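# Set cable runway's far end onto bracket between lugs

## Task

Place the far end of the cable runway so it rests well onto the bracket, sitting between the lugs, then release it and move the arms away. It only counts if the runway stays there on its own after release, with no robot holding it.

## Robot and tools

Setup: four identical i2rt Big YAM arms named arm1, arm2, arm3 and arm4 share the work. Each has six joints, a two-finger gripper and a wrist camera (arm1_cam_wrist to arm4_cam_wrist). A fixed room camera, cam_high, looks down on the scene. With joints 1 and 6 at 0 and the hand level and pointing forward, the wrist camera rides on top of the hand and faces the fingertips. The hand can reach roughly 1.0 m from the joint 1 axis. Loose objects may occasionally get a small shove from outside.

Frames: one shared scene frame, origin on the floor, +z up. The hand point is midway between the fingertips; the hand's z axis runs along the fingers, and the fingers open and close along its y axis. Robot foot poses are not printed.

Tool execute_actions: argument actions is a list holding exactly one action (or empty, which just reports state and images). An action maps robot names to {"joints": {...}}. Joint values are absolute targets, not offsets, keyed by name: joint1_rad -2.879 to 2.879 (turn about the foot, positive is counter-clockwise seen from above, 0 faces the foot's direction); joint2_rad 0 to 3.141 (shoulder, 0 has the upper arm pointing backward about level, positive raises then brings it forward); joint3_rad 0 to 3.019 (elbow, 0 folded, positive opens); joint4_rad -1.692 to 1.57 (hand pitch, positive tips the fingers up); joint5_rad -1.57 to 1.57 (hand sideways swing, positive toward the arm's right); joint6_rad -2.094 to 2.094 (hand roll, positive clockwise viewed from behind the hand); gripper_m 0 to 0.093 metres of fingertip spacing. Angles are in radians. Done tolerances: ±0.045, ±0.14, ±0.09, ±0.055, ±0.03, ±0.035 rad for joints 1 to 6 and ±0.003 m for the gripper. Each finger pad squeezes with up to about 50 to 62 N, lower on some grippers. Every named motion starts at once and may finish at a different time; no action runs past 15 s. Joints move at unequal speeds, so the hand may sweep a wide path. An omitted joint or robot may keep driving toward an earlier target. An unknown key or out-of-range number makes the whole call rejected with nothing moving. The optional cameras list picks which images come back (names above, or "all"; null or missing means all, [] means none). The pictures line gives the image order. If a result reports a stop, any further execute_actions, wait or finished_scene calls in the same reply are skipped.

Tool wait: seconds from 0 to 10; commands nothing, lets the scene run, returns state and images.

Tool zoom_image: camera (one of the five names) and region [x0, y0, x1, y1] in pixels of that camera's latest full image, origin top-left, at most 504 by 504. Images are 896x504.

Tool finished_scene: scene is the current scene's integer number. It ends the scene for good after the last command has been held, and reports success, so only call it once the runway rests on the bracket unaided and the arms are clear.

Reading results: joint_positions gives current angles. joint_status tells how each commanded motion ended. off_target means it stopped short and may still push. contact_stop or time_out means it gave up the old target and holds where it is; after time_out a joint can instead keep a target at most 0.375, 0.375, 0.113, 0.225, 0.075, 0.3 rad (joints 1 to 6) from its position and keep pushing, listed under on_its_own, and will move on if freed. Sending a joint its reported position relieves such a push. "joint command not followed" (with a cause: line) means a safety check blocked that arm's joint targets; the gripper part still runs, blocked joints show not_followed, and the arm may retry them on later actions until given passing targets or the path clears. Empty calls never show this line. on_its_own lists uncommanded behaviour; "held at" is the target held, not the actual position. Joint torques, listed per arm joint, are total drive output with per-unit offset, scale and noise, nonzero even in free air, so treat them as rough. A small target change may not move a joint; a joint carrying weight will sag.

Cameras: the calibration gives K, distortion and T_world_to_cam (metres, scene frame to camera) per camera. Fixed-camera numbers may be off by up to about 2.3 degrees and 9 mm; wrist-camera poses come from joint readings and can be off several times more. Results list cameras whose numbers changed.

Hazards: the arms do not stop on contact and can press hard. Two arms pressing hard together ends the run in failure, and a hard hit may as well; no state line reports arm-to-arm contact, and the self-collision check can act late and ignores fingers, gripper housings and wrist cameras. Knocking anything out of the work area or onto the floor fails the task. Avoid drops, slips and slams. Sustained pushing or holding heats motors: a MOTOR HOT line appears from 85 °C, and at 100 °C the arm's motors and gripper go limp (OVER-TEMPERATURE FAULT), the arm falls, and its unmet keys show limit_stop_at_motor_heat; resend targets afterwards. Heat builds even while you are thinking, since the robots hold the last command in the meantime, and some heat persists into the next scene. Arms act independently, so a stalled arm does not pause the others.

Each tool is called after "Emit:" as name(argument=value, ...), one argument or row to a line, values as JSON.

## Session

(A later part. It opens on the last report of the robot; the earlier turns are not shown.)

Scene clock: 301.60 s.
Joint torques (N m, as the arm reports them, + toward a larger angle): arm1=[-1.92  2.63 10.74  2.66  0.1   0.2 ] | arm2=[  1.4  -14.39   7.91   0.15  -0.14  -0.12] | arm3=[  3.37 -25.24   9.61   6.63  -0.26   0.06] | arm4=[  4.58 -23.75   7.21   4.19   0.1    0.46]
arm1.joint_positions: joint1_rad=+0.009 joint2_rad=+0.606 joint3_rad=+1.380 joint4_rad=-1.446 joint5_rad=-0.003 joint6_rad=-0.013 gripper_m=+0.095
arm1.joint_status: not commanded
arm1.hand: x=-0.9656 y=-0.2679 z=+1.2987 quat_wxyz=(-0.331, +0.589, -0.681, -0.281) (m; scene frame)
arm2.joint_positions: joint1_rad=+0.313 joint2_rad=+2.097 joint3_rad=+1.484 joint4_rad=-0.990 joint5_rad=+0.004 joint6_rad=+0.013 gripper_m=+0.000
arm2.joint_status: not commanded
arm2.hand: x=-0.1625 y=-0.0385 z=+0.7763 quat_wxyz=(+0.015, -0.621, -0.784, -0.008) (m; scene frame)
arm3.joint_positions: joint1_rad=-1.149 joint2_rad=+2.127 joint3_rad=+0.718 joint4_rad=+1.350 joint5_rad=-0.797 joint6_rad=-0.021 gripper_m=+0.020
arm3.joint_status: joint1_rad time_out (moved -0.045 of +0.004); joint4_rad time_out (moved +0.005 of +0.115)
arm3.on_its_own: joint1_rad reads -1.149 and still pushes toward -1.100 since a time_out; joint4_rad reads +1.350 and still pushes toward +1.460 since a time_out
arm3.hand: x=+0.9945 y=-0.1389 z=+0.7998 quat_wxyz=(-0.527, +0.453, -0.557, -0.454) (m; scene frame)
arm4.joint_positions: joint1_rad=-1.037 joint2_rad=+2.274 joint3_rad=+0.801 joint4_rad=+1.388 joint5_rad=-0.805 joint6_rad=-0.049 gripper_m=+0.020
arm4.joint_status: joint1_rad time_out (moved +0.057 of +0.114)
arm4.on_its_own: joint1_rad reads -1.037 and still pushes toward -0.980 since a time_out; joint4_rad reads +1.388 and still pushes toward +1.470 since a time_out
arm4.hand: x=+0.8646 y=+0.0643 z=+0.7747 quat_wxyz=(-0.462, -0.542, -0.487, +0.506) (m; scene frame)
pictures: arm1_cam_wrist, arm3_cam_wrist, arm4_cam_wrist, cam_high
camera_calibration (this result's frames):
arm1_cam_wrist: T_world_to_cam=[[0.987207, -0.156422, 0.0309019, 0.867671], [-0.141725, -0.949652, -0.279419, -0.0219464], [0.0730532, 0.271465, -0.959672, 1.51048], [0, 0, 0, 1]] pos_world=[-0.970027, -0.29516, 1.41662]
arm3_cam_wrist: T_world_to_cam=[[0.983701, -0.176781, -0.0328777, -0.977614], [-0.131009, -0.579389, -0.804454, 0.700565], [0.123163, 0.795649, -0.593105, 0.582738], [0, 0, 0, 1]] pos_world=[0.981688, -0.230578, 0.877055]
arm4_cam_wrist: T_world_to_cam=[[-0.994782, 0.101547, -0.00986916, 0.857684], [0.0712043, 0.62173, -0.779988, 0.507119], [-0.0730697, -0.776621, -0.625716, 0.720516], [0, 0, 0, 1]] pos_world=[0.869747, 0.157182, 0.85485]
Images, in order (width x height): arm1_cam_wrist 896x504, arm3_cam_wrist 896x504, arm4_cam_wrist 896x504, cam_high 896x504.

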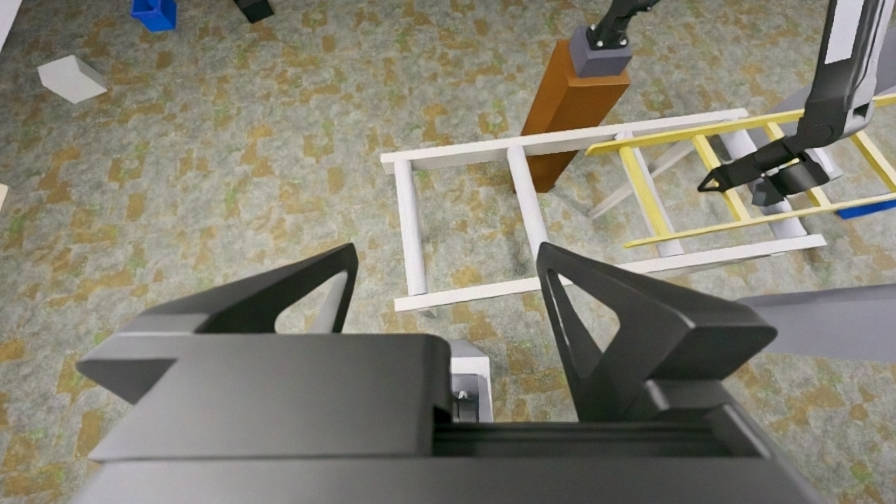

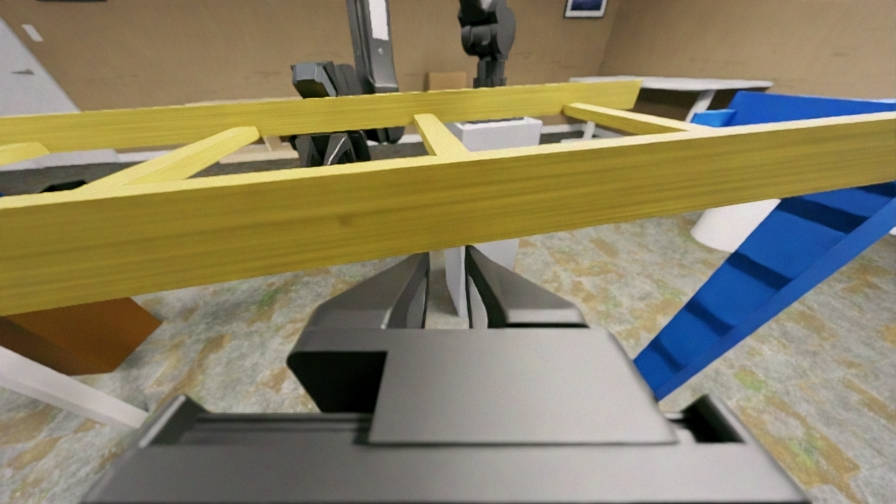

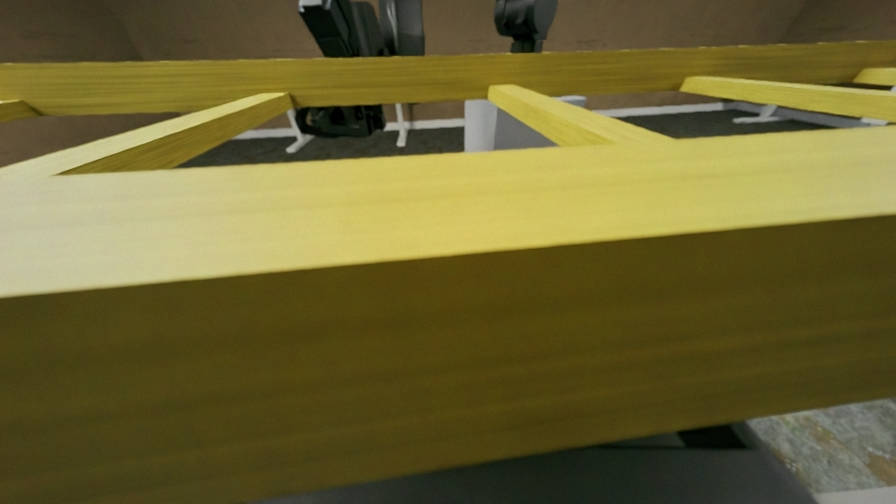

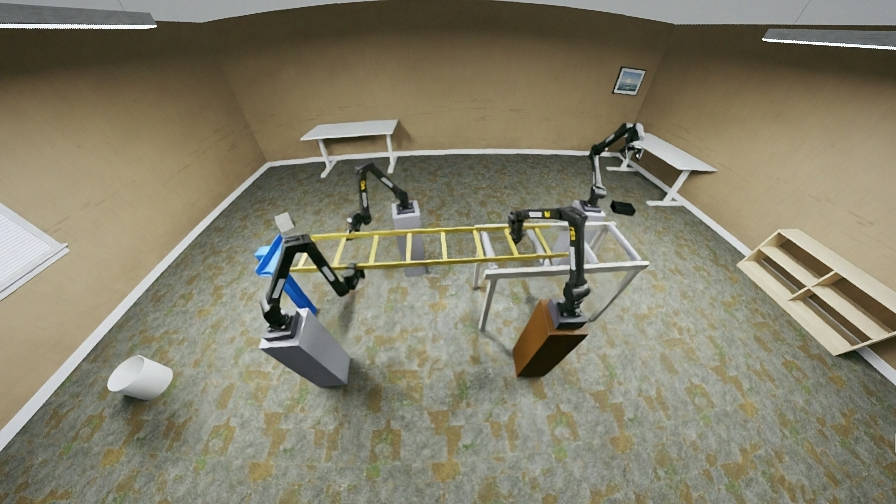

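Emit:
execute_actions(
  actions=[
    {"arm3":{"joints":{"joint1_rad":-0.98,"joint2_rad":2.05}},"arm4":{"joints":{"joint1_rad":-0.94}}},
  ],
  cameras=["arm3_cam_wrist","arm4_cam_wrist","cam_high"],
)

Scene clock: 307.10 s.
Joint torques (N m, as the arm reports them, + toward a larger angle): arm1=[-1.9   2.63 10.74  2.65  0.1   0.2 ] | arm2=[  1.9  -14.46   7.98   0.26  -0.16  -0.13] | arm3=[  5.47 -25.81   9.33   6.43  -0.92   0.19] | arm4=[  6.44 -23.82   7.26   4.06  -0.2    0.39]
arm1.joint_positions: joint1_rad=+0.009 joint2_rad=+0.606 joint3_rad=+1.380 joint4_rad=-1.446 joint5_rad=-0.003 joint6_rad=-0.013 gripper_m=+0.095
arm1.joint_status: not commanded
arm1.hand: x=-0.9656 y=-0.2679 z=+1.2987 quat_wxyz=(-0.331, +0.589, -0.681, -0.281) (m; scene frame)
arm2.joint_positions: joint1_rad=+0.313 joint2_rad=+2.097 joint3_rad=+1.484 joint4_rad=-0.990 joint5_rad=+0.004 joint6_rad=+0.013 gripper_m=+0.000
arm2.joint_status: not commanded
arm2.hand: x=-0.1625 y=-0.0385 z=+0.7763 quat_wxyz=(+0.015, -0.621, -0.784, -0.008) (m; scene frame)
arm3.joint_positions: joint1_rad=-1.059 joint2_rad=+2.163 joint3_rad=+0.718 joint4_rad=+1.355 joint5_rad=-0.784 joint6_rad=-0.036 gripper_m=+0.020
arm3.joint_status: joint1_rad time_out (moved +0.090 of +0.169); the others done
arm3.on_its_own: joint1_rad reads -1.059 and still pushes toward -0.980 since a time_out; joint4_rad reads +1.355 and still pushes toward +1.460 since a time_out
arm3.hand: x=+0.9562 y=-0.1095 z=+0.7828 quat_wxyz=(-0.502, +0.478, -0.546, -0.470) (m; scene frame)
arm4.joint_positions: joint1_rad=-1.024 joint2_rad=+2.274 joint3_rad=+0.801 joint4_rad=+1.391 joint5_rad=-0.798 joint6_rad=-0.044 gripper_m=+0.020
arm4.joint_status: joint1_rad time_out (moved +0.013 of +0.097)
arm4.on_its_own: joint1_rad reads -1.024 and still pushes toward -0.940 since a time_out; joint4_rad reads +1.391 and still pushes toward +1.470 since a time_out
arm4.hand: x=+0.8693 y=+0.0597 z=+0.7752 quat_wxyz=(-0.465, -0.541, -0.487, +0.504) (m; scene frame)
pictures: arm3_cam_wrist, arm4_cam_wrist, cam_high
camera_calibration (this result's frames):
arm3_cam_wrist: T_world_to_cam=[[0.994138, -0.101011, -0.0385466, -0.932539], [-0.0921126, -0.604652, -0.791145, 0.64854], [0.0566074, 0.790059, -0.610412, 0.630594], [0, 0, 0, 1]] pos_world=[0.951115, -0.200262, 0.862066]
arm4_cam_wrist: T_world_to_cam=[[-0.995356, 0.0953773, -0.0130052, 0.866073], [0.0696745, 0.620628, -0.781004, 0.512228], [-0.0664186, -0.778283, -0.624391, 0.710856], [0, 0, 0, 1]] pos_world=[0.873576, 0.15274, 0.855167]
Images, in order (width x height): arm3_cam_wrist 896x504, arm4_cam_wrist 896x504, cam_high 896x504.

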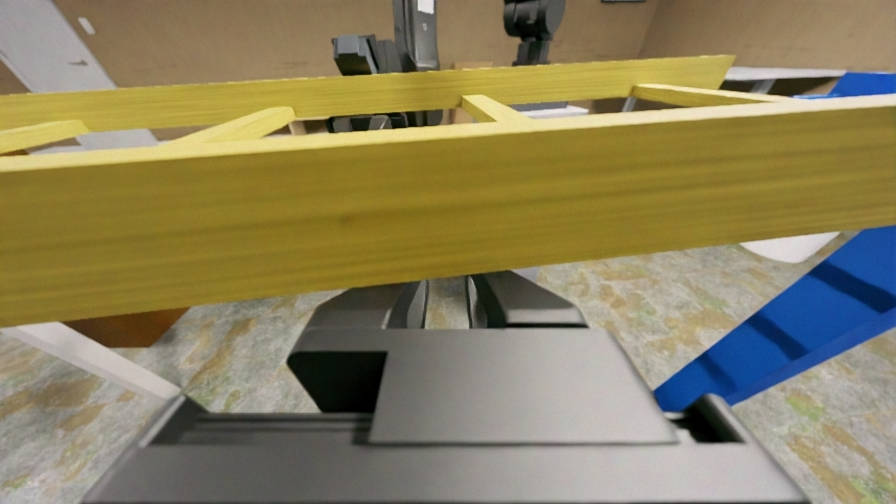

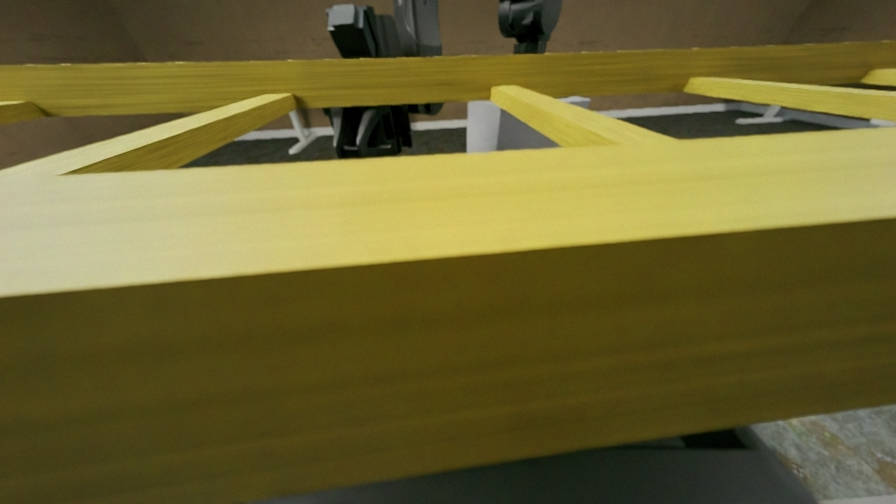

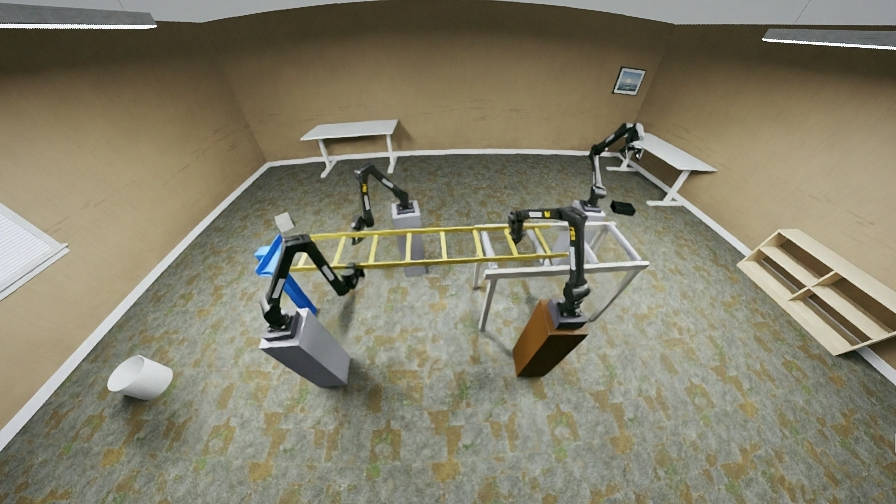

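Emit:
execute_actions(
  actions=[
    {"arm2":{"joints":{"joint1_rad":0.45}},"arm3":{"joints":{"joint1_rad":-1.02,"joint2_rad":2.03}},"arm4":{"joints":{"joint1_rad":-1.0,"joint2_rad":2.12}}},
  ],
  cameras=["arm3_cam_wrist","arm4_cam_wrist","cam_high","arm2_cam_wrist"],
)

Emit:
zoom_image(
  camera="cam_high",
  region=[240, 200, 440, 320],
)

Scene clock: 313.37 s.
Joint torques (N m, as the arm reports them, + toward a larger angle): arm1=[-1.9   2.57 10.74  2.65  0.1   0.2 ] | arm2=[ 10.29 -14.3    7.93   0.14  -1.65  -0.15] | arm3=[  3.   -27.57   9.35   6.33  -0.8    0.2 ] | arm4=[  2.19 -25.95   7.24   4.05   0.57   0.41]
arm1.joint_positions: joint1_rad=+0.009 joint2_rad=+0.606 joint3_rad=+1.380 joint4_rad=-1.446 joint5_rad=-0.003 joint6_rad=-0.013 gripper_m=+0.095
arm1.joint_status: not commanded
arm1.hand: x=-0.9656 y=-0.2679 z=+1.2987 quat_wxyz=(-0.331, +0.589, -0.681, -0.281) (m; scene frame)
arm2.joint_positions: joint1_rad=+0.344 joint2_rad=+2.096 joint3_rad=+1.484 joint4_rad=-0.990 joint5_rad=+0.037 joint6_rad=+0.013 gripper_m=+0.000
arm2.joint_status: joint1_rad time_out (moved +0.031 of +0.137)
arm2.on_its_own: joint1_rad reads +0.344 and still pushes toward +0.450 since a time_out
arm2.hand: x=-0.1509 y=-0.0357 z=+0.7768 quat_wxyz=(+0.025, -0.609, -0.793, +0.006) (m; scene frame)
arm3.joint_positions: joint1_rad=-1.064 joint2_rad=+2.162 joint3_rad=+0.718 joint4_rad=+1.358 joint5_rad=-0.786 joint6_rad=-0.036 gripper_m=+0.020
arm3.joint_status: all done
arm3.on_its_own: joint4_rad reads +1.358 and still pushes toward +1.460 since a time_out
arm3.hand: x=+0.9581 y=-0.1111 z=+0.7837 quat_wxyz=(-0.504, +0.477, -0.546, -0.470) (m; scene frame)
arm4.joint_positions: joint1_rad=-1.024 joint2_rad=+2.271 joint3_rad=+0.801 joint4_rad=+1.391 joint5_rad=-0.816 joint6_rad=-0.045 gripper_m=+0.020
arm4.joint_status: joint2_rad time_out (moved -0.003 of -0.154); the others done
arm4.on_its_own: joint2_rad reads +2.271 and still pushes toward +2.120 since a time_out; joint4_rad reads +1.391 and still pushes toward +1.470 since a time_out
arm4.hand: x=+0.8719 y=+0.0591 z=+0.7772 quat_wxyz=(-0.469, -0.535, -0.492, +0.502) (m; scene frame)
pictures: arm2_cam_wrist, arm3_cam_wrist, arm4_cam_wrist, cam_high
camera_calibration (this result's frames):
arm2_cam_wrist: T_world_to_cam=[[-0.964384, -0.261772, 0.0379236, -0.180522], [-0.182838, 0.763345, 0.619577, -0.482407], [-0.191137, 0.590576, -0.784019, 0.719157], [0, 0, 0, 1]] pos_world=[-0.124837, -0.10373, 0.869568]
arm3_cam_wrist: T_world_to_cam=[[0.993954, -0.103629, -0.0362883, -0.936388], [-0.0917676, -0.602577, -0.792767, 0.64966], [0.0602874, 0.791304, -0.608444, 0.627339], [0, 0, 0, 1]] pos_world=[0.952524, -0.201983, 0.86275]
arm4_cam_wrist: T_world_to_cam=[[-0.996923, 0.0777913, -0.00963827, 0.868538], [0.0559017, 0.619374, -0.783103, 0.527666], [-0.0549489, -0.781232, -0.621817, 0.699973], [0, 0, 0, 1]] pos_world=[0.874831, 0.152455, 0.856843]
Images, in order (width x height): arm2_cam_wrist 896x504, arm3_cam_wrist 896x504, arm4_cam_wrist 896x504, cam_high 896x504.

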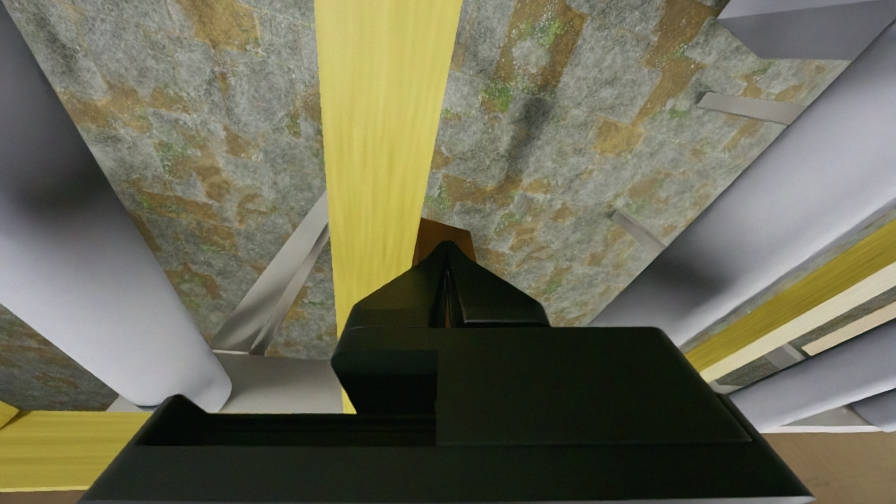

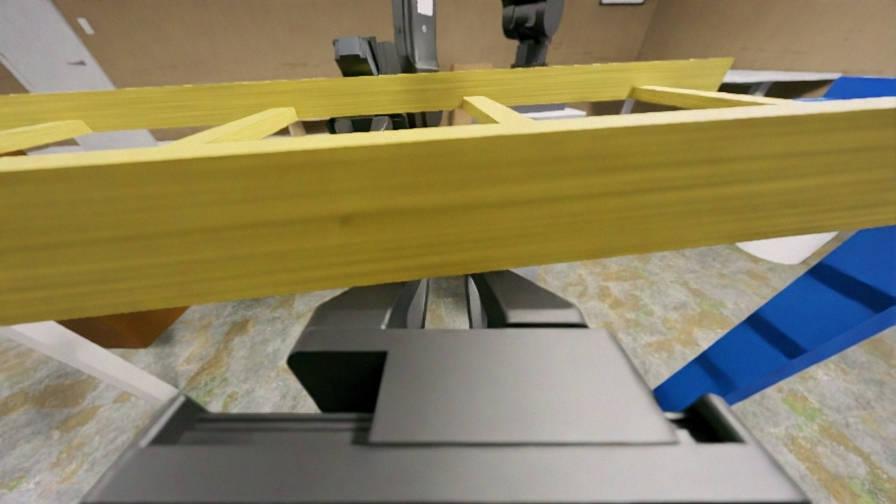

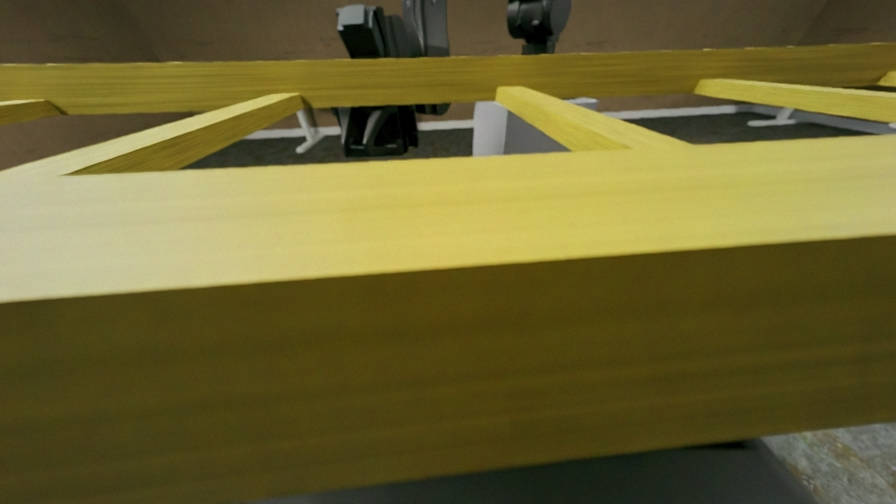

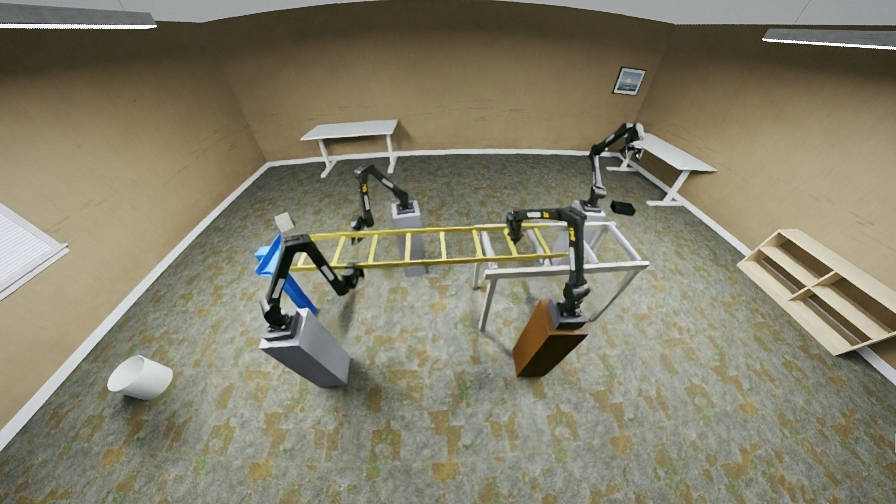

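Region (240, 200, 440, 320) of cam_high's 896x504 image, scaled by 2.520, with more detail than that image has; it fills the top 302 rows of this view, and the rest is white.

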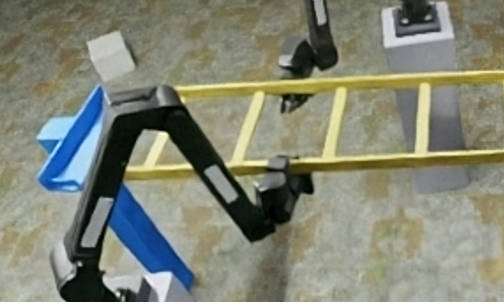

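Emit:
execute_actions(
  actions=[
    {"arm2":{"joints":{"joint1_rad":0.55}}},
  ],
  cameras=["arm3_cam_wrist","arm4_cam_wrist","cam_high","arm2_cam_wrist"],
)

Emit:
zoom_image(
  camera="cam_high",
  region=[240, 200, 440, 320],
)

Scene clock: 319.60 s.
Joint torques (N m, as the arm reports them, + toward a larger angle): arm1=[-1.89  2.61 10.74  2.63  0.1   0.2 ] | arm2=[  8.95 -13.66   7.94   0.24  -1.86  -0.19] | arm3=[  3.58 -27.56   9.35   6.32  -0.81   0.2 ] | arm4=[  1.83 -25.9    7.24   4.04   0.75   0.45]
arm1.joint_positions: joint1_rad=+0.009 joint2_rad=+0.606 joint3_rad=+1.380 joint4_rad=-1.446 joint5_rad=-0.003 joint6_rad=-0.013 gripper_m=+0.095
arm1.joint_status: not commanded
arm1.hand: x=-0.9656 y=-0.2679 z=+1.2987 quat_wxyz=(-0.331, +0.589, -0.681, -0.281) (m; scene frame)
arm2.joint_positions: joint1_rad=+0.459 joint2_rad=+2.087 joint3_rad=+1.484 joint4_rad=-0.991 joint5_rad=+0.042 joint6_rad=+0.020 gripper_m=+0.000
arm2.joint_status: joint1_rad time_out (moved +0.115 of +0.206)
arm2.on_its_own: joint1_rad reads +0.459 and still pushes toward +0.550 since a time_out
arm2.hand: x=-0.0882 y=-0.0165 z=+0.7817 quat_wxyz=(+0.022, -0.565, -0.825, +0.012) (m; scene frame)
arm3.joint_positions: joint1_rad=-1.072 joint2_rad=+2.162 joint3_rad=+0.718 joint4_rad=+1.358 joint5_rad=-0.786 joint6_rad=-0.036 gripper_m=+0.020
arm3.joint_status: not commanded
arm3.on_its_own: joint4_rad reads +1.358 and still pushes toward +1.460 since a time_out
arm3.hand: x=+0.9615 y=-0.1138 z=+0.7839 quat_wxyz=(-0.506, +0.475, -0.548, -0.468) (m; scene frame)
arm4.joint_positions: joint1_rad=-1.018 joint2_rad=+2.271 joint3_rad=+0.801 joint4_rad=+1.391 joint5_rad=-0.820 joint6_rad=-0.049 gripper_m=+0.020
arm4.joint_status: not commanded
arm4.on_its_own: joint2_rad reads +2.271 and still pushes toward +2.120 since a time_out; joint4_rad reads +1.391 and still pushes toward +1.470 since a time_out
arm4.hand: x=+0.8750 y=+0.0572 z=+0.7772 quat_wxyz=(-0.471, -0.531, -0.496, +0.500) (m; scene frame)
pictures: arm2_cam_wrist, arm3_cam_wrist, arm4_cam_wrist, cam_high
camera_calibration (this result's frames):
arm2_cam_wrist: T_world_to_cam=[[-0.930307, -0.364279, 0.0427794, -0.117742], [-0.26355, 0.745024, 0.612765, -0.49083], [-0.255089, 0.558785, -0.789107, 0.721466], [0, 0, 0, 1]] pos_world=[-0.0548562, -0.0803556, 0.875114]
arm3_cam_wrist: T_world_to_cam=[[0.993099, -0.111586, -0.0360981, -0.940336], [-0.0964256, -0.601673, -0.792901, 0.653156], [0.0667571, 0.79091, -0.60828, 0.622957], [0, 0, 0, 1]] pos_world=[0.955241, -0.204645, 0.862876]
arm4_cam_wrist: T_world_to_cam=[[-0.997683, 0.0677218, -0.00647822, 0.870606], [0.047164, 0.619897, -0.783264, 0.536433], [-0.0490282, -0.781755, -0.621655, 0.693396], [0, 0, 0, 1]] pos_world=[0.877284, 0.150573, 0.856862]
Images, in order (width x height): arm2_cam_wrist 896x504, arm3_cam_wrist 896x504, arm4_cam_wrist 896x504, cam_high 896x504.

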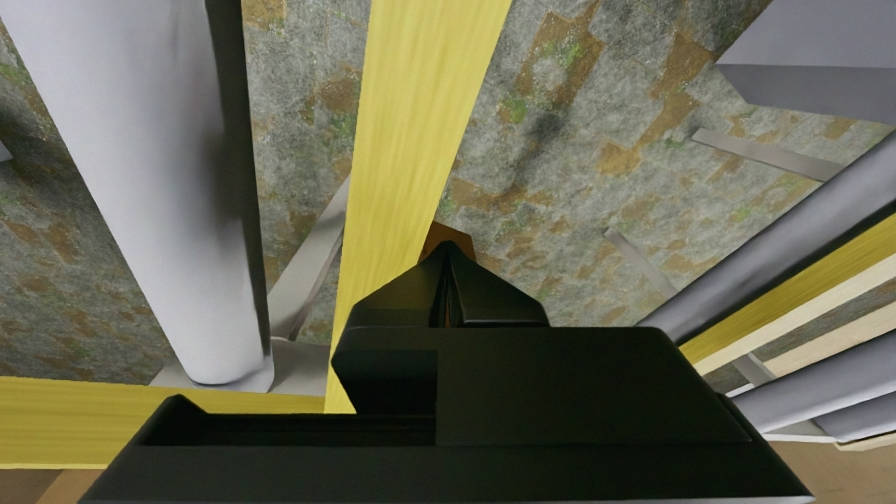

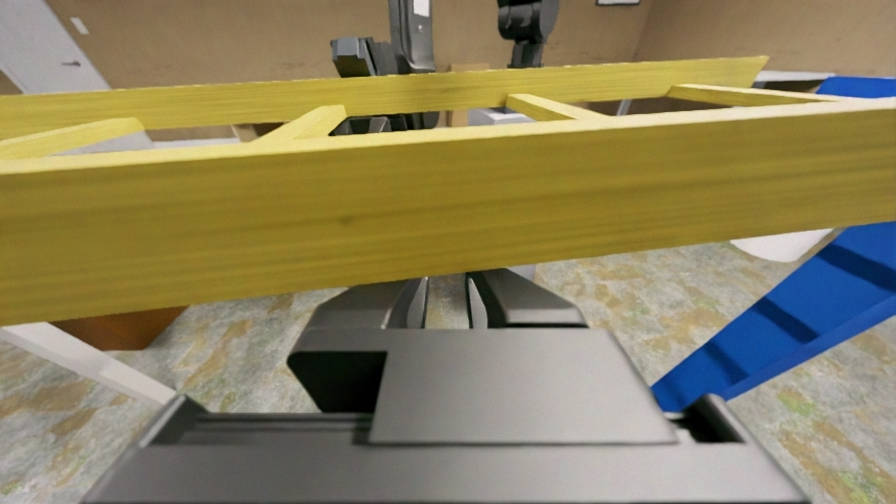

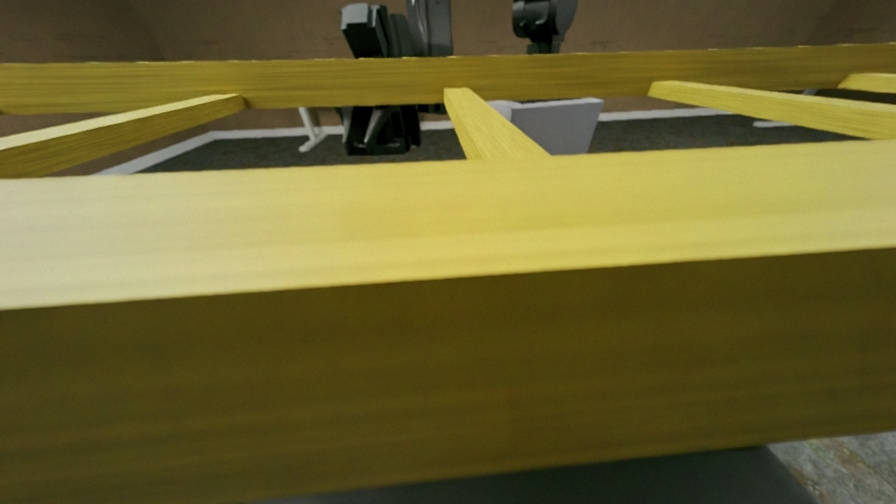

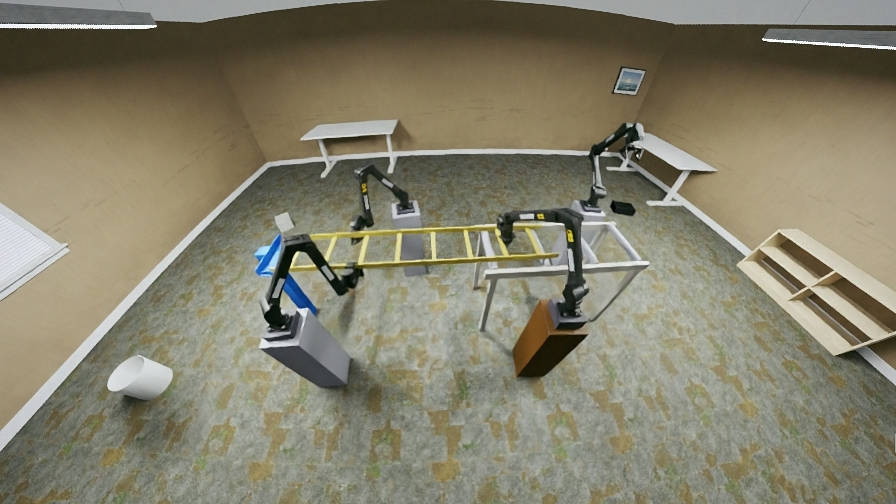

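Region (240, 200, 440, 320) of cam_high's 896x504 image, scaled by 2.520, with more detail than that image has; it fills the top 302 rows of this view, and the rest is white.

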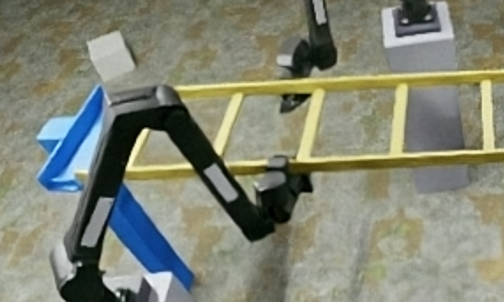

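Emit:
execute_actions(
  actions=[
    {"arm2":{"joints":{"joint1_rad":0.68}},"arm4":{"joints":{"joint1_rad":-0.98}}},
  ],
  cameras=["arm3_cam_wrist","cam_high","arm2_cam_wrist"],
)

Emit:
zoom_image(
  camera="cam_high",
  region=[240, 200, 440, 320],
)

Scene clock: 326.37 s.
Joint torques (N m, as the arm reports them, + toward a larger angle): arm1=[-1.89  2.66 10.74  2.65  0.1   0.2 ] | arm2=[  9.35 -13.17   7.99   0.45  -2.08  -0.23] | arm3=[  4.51 -27.53   9.34   6.32  -0.96   0.22] | arm4=[  1.92 -25.92   7.69   4.07   0.94   0.52]
arm1.joint_positions: joint1_rad=+0.009 joint2_rad=+0.606 joint3_rad=+1.380 joint4_rad=-1.446 joint5_rad=-0.003 joint6_rad=-0.013 gripper_m=+0.095
arm1.joint_status: not commanded
arm1.hand: x=-0.9656 y=-0.2679 z=+1.2987 quat_wxyz=(-0.331, +0.589, -0.681, -0.281) (m; scene frame)
arm2.joint_positions: joint1_rad=+0.581 joint2_rad=+2.079 joint3_rad=+1.484 joint4_rad=-0.998 joint5_rad=+0.047 joint6_rad=+0.021 gripper_m=+0.000
arm2.joint_status: joint1_rad time_out (moved +0.122 of +0.221)
arm2.on_its_own: joint1_rad reads +0.581 and still pushes toward +0.680 since a time_out
arm2.hand: x=-0.0255 y=+0.0134 z=+0.7857 quat_wxyz=(+0.023, -0.514, -0.857, +0.015) (m; scene frame)
arm3.joint_positions: joint1_rad=-1.085 joint2_rad=+2.162 joint3_rad=+0.718 joint4_rad=+1.358 joint5_rad=-0.783 joint6_rad=-0.039 gripper_m=+0.020
arm3.joint_status: not commanded
arm3.on_its_own: joint4_rad reads +1.358 and still pushes toward +1.460 since a time_out
arm3.hand: x=+0.9675 y=-0.1183 z=+0.7838 quat_wxyz=(-0.510, +0.471, -0.551, -0.463) (m; scene frame)
arm4.joint_positions: joint1_rad=-1.000 joint2_rad=+2.271 joint3_rad=+0.794 joint4_rad=+1.391 joint5_rad=-0.824 joint6_rad=-0.056 gripper_m=+0.020
arm4.joint_status: all done
arm4.on_its_own: joint2_rad reads +2.271 and still pushes toward +2.120 since a time_out; joint4_rad reads +1.391 and still pushes toward +1.470 since a time_out
arm4.hand: x=+0.8861 y=+0.0528 z=+0.7755 quat_wxyz=(-0.475, -0.526, -0.503, +0.494) (m; scene frame)
pictures: arm2_cam_wrist, arm3_cam_wrist, cam_high
camera_calibration (this result's frames):
arm2_cam_wrist: T_world_to_cam=[[-0.879139, -0.47419, 0.047529, -0.0496181], [-0.349258, 0.708932, 0.612727, -0.500663], [-0.324244, 0.522072, -0.788864, 0.722437], [0, 0, 0, 1]] pos_world=[0.0157645, -0.0457575, 0.879033]
arm3_cam_wrist: T_world_to_cam=[[0.991324, -0.127323, -0.0326447, -0.949676], [-0.103254, -0.600655, -0.792813, 0.657575], [0.081335, 0.789305, -0.60859, 0.612016], [0, 0, 0, 1]] pos_world=[0.959555, -0.209007, 0.862799]
Images, in order (width x height): arm2_cam_wrist 896x504, arm3_cam_wrist 896x504, cam_high 896x504.

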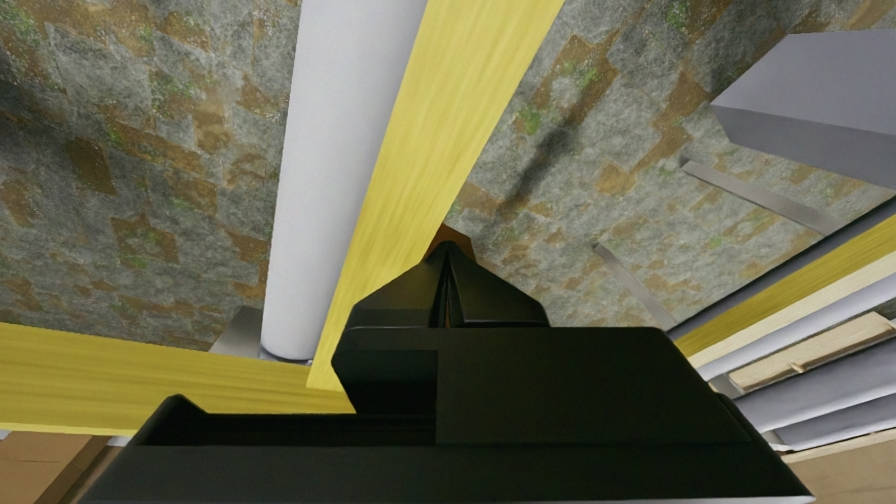

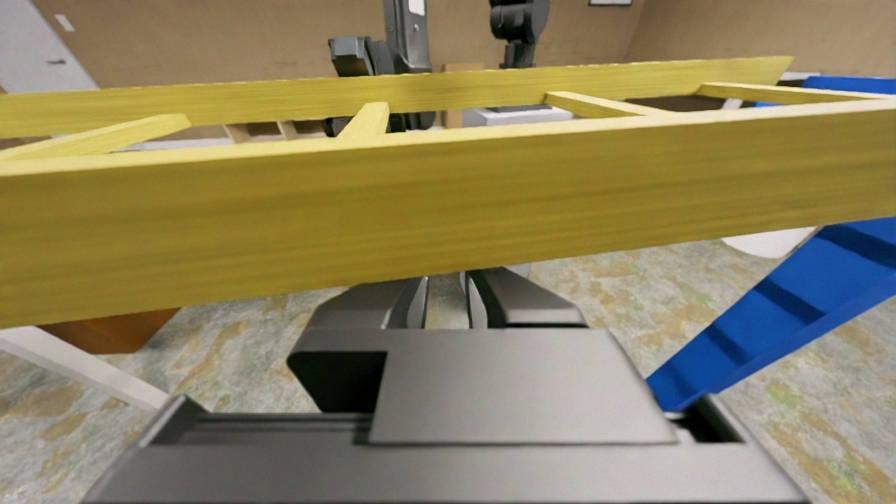

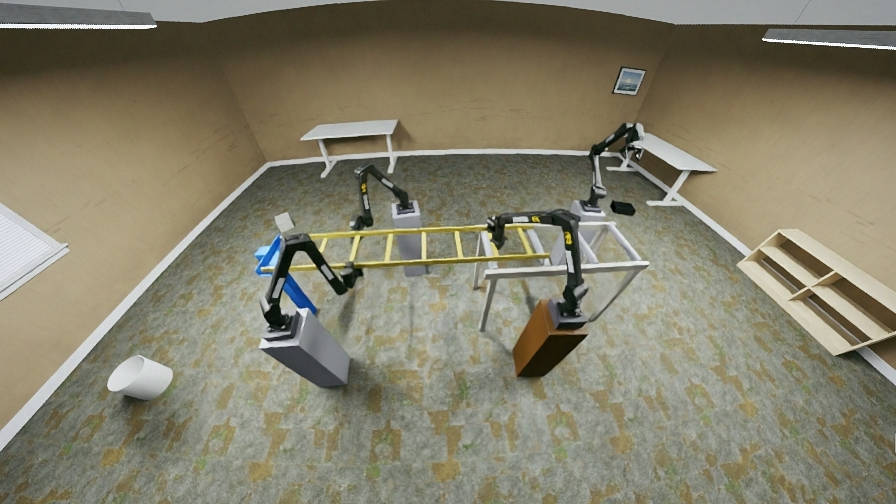

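Region (240, 200, 440, 320) of cam_high's 896x504 image, scaled by 2.520, with more detail than that image has; it fills the top 302 rows of this view, and the rest is white.

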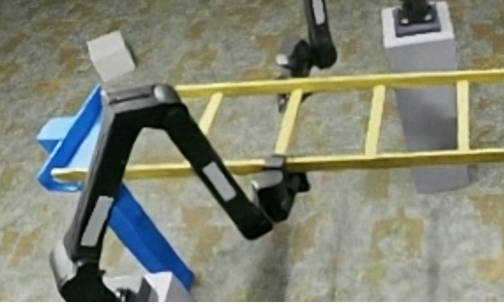

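Emit:
execute_actions(
  actions=[
    {"arm2":{"joints":{"joint1_rad":0.74}}},
  ],
  cameras=[],
)

Emit:
execute_actions(
  actions=[
    {"arm2":{"joints":{"joint1_rad":0.56}},"arm3":{"joints":{"joint1_rad":-1.085,"joint2_rad":2.2,"joint3_rad":0.72,"joint4_rad":1.36}},"arm4":{"joints":{"joint1_rad":-1.02,"joint2_rad":2.31,"joint3_rad":0.795,"joint4_rad":1.39}}},
  ],
  cameras=["arm3_cam_wrist","cam_high","arm4_cam_wrist"],
)

Emit:
zoom_image(
  camera="cam_high",
  region=[240, 200, 440, 320],
)

Scene clock: 333.90 s.
Joint torques (N m, as the arm reports them, + toward a larger angle): arm1=[-1.86  2.65 10.75  2.64  0.1   0.2 ] | arm2=[ 12.58 -13.32   7.97   0.67  -2.63  -0.22] | arm3=[  4.56 -27.56   9.32   6.31  -1.08   0.22] | arm4=[  1.88 -25.83   7.69   4.04   0.93   0.53]
arm1.joint_positions: joint1_rad=+0.009 joint2_rad=+0.606 joint3_rad=+1.380 joint4_rad=-1.446 joint5_rad=-0.003 joint6_rad=-0.013 gripper_m=+0.095
arm1.joint_status: not commanded
arm1.hand: x=-0.9656 y=-0.2679 z=+1.2987 quat_wxyz=(-0.331, +0.589, -0.681, -0.281) (m; scene frame)
arm2.joint_positions: joint1_rad=+0.608 joint2_rad=+2.079 joint3_rad=+1.484 joint4_rad=-1.003 joint5_rad=+0.060 joint6_rad=+0.021 gripper_m=+0.000
arm2.joint_status: joint1_rad time_out (moved +0.027 of +0.159)
arm2.on_its_own: joint1_rad reads +0.608 and still pushes toward +0.740 since a time_out
arm2.hand: x=-0.0145 y=+0.0209 z=+0.7860 quat_wxyz=(+0.028, -0.502, -0.864, +0.020) (m; scene frame)
arm3.joint_positions: joint1_rad=-1.086 joint2_rad=+2.162 joint3_rad=+0.718 joint4_rad=+1.358 joint5_rad=-0.780 joint6_rad=-0.039 gripper_m=+0.020
arm3.joint_status: not commanded
arm3.on_its_own: joint4_rad reads +1.358 and still pushes toward +1.460 since a time_out
arm3.hand: x=+0.9685 y=-0.1188 z=+0.7837 quat_wxyz=(-0.511, +0.470, -0.552, -0.462) (m; scene frame)
arm4.joint_positions: joint1_rad=-0.999 joint2_rad=+2.271 joint3_rad=+0.794 joint4_rad=+1.391 joint5_rad=-0.824 joint6_rad=-0.057 gripper_m=+0.020
arm4.joint_status: not commanded
arm4.on_its_own: joint2_rad reads +2.271 and still pushes toward +2.120 since a time_out; joint4_rad reads +1.391 and still pushes toward +1.470 since a time_out
arm4.hand: x=+0.8866 y=+0.0524 z=+0.7755 quat_wxyz=(-0.475, -0.526, -0.504, +0.494) (m; scene frame)
pictures: none
No camera images: the call's "cameras" was empty. Leave "cameras" out to get every camera's image.

not run: a stop came earlier in this reply.

Region (240, 200, 440, 320) of cam_high's 896x504 image, scaled by 2.520, with more detail than that image has; it fills the top 302 rows of this view, and the rest is white.

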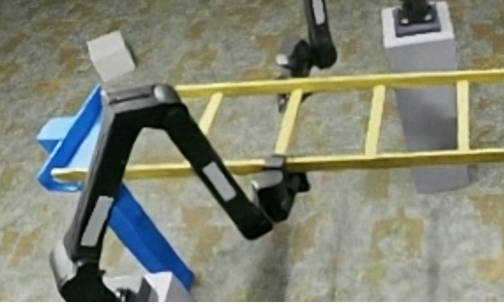

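Emit:
execute_actions(
  actions=[
    {"arm2":{"joints":{"joint1_rad":0.56}},"arm3":{"joints":{"joint1_rad":-1.085,"joint2_rad":2.2,"joint3_rad":0.72,"joint4_rad":1.36}},"arm4":{"joints":{"joint1_rad":-1.02,"joint2_rad":2.31,"joint3_rad":0.795,"joint4_rad":1.39}}},
  ],
  cameras=["arm3_cam_wrist","cam_high","arm4_cam_wrist"],
)

Emit:
zoom_image(
  camera="cam_high",
  region=[240, 200, 440, 320],
)

Scene clock: 343.80 s.
Joint torques (N m, as the arm reports them, + toward a larger angle): arm1=[-1.9   2.67 10.75  2.66  0.1   0.2 ] | arm2=[  1.61 -12.8    8.03   0.45  -0.14  -0.14] | arm3=[  0.51 -15.01   3.86   2.6   -0.36  -0.07] | arm4=[  0.16 -14.89   2.21   1.96  -0.02   0.18]
arm1.joint_positions: joint1_rad=+0.009 joint2_rad=+0.606 joint3_rad=+1.380 joint4_rad=-1.446 joint5_rad=-0.003 joint6_rad=-0.013 gripper_m=+0.095
arm1.joint_status: not commanded
arm1.hand: x=-0.9656 y=-0.2679 z=+1.2987 quat_wxyz=(-0.331, +0.589, -0.681, -0.281) (m; scene frame)
arm2.joint_positions: joint1_rad=+0.557 joint2_rad=+2.079 joint3_rad=+1.484 joint4_rad=-0.997 joint5_rad=+0.003 joint6_rad=+0.014 gripper_m=+0.000
arm2.joint_status: all done
arm2.hand: x=-0.0311 y=+0.0101 z=+0.7857 quat_wxyz=(+0.011, -0.522, -0.853, -0.004) (m; scene frame)
arm3.joint_positions: joint1_rad=-1.094 joint2_rad=+2.204 joint3_rad=+0.707 joint4_rad=+1.348 joint5_rad=-0.796 joint6_rad=-0.008 gripper_m=+0.020
arm3.joint_status: all done
arm3.hand: x=+0.9606 y=-0.1271 z=+0.7578 quat_wxyz=(-0.479, +0.461, -0.578, -0.473) (m; scene frame)
arm4.joint_positions: joint1_rad=-1.015 joint2_rad=+2.328 joint3_rad=+0.782 joint4_rad=+1.373 joint5_rad=-0.803 joint6_rad=-0.025 gripper_m=+0.020
arm4.joint_status: all done
arm4.hand: x=+0.8875 y=+0.0676 z=+0.7397 quat_wxyz=(-0.474, -0.572, -0.483, +0.463) (m; scene frame)
pictures: arm3_cam_wrist, arm4_cam_wrist, cam_high
camera_calibration (this result's frames):
arm3_cam_wrist: T_world_to_cam=[[0.98583, -0.127106, -0.109469, -0.881269], [-0.165383, -0.62726, -0.761048, 0.663273], [0.0280686, 0.768368, -0.639393, 0.675546], [0, 0, 0, 1]] pos_world=[0.959514, -0.215039, 0.840251]
arm4_cam_wrist: T_world_to_cam=[[-0.9915, 0.0865591, -0.0971324, 0.942401], [0.130102, 0.664025, -0.736304, 0.388691], [0.000764495, -0.742683, -0.669643, 0.667487], [0, 0, 0, 1]] pos_world=[0.883311, 0.156057, 0.824711]
Images, in order (width x height): arm3_cam_wrist 896x504, arm4_cam_wrist 896x504, cam_high 896x504.

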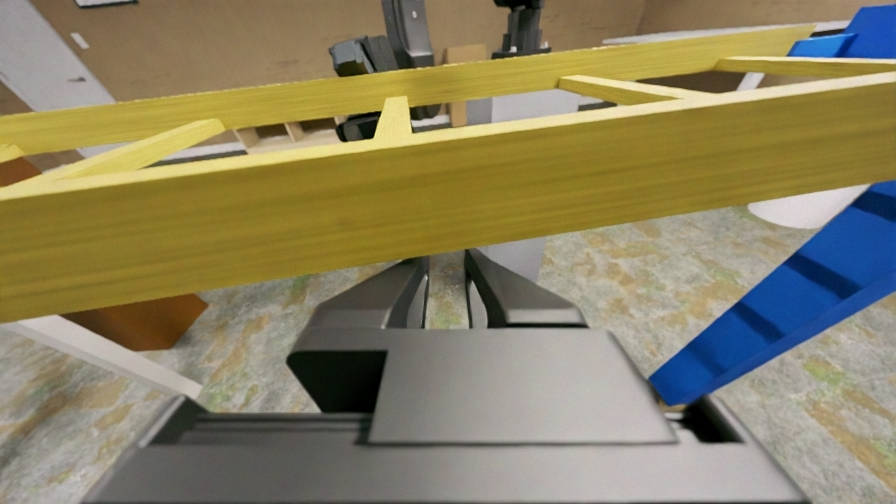

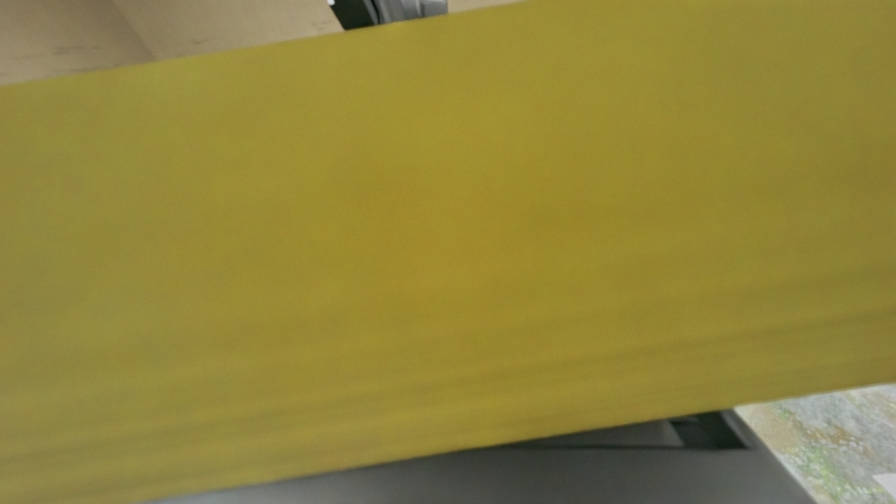

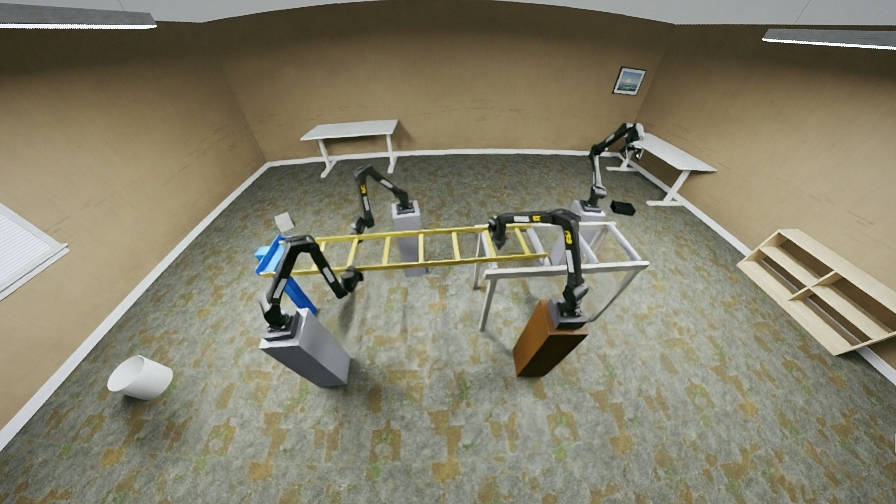

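Region (240, 200, 440, 320) of cam_high's 896x504 image, scaled by 2.520, with more detail than that image has; it fills the top 302 rows of this view, and the rest is white.

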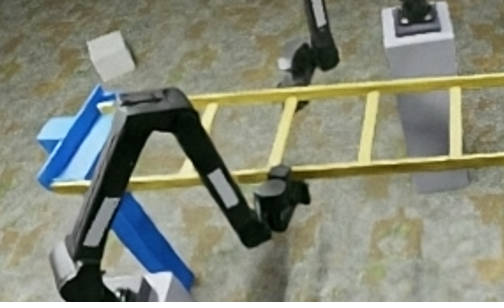

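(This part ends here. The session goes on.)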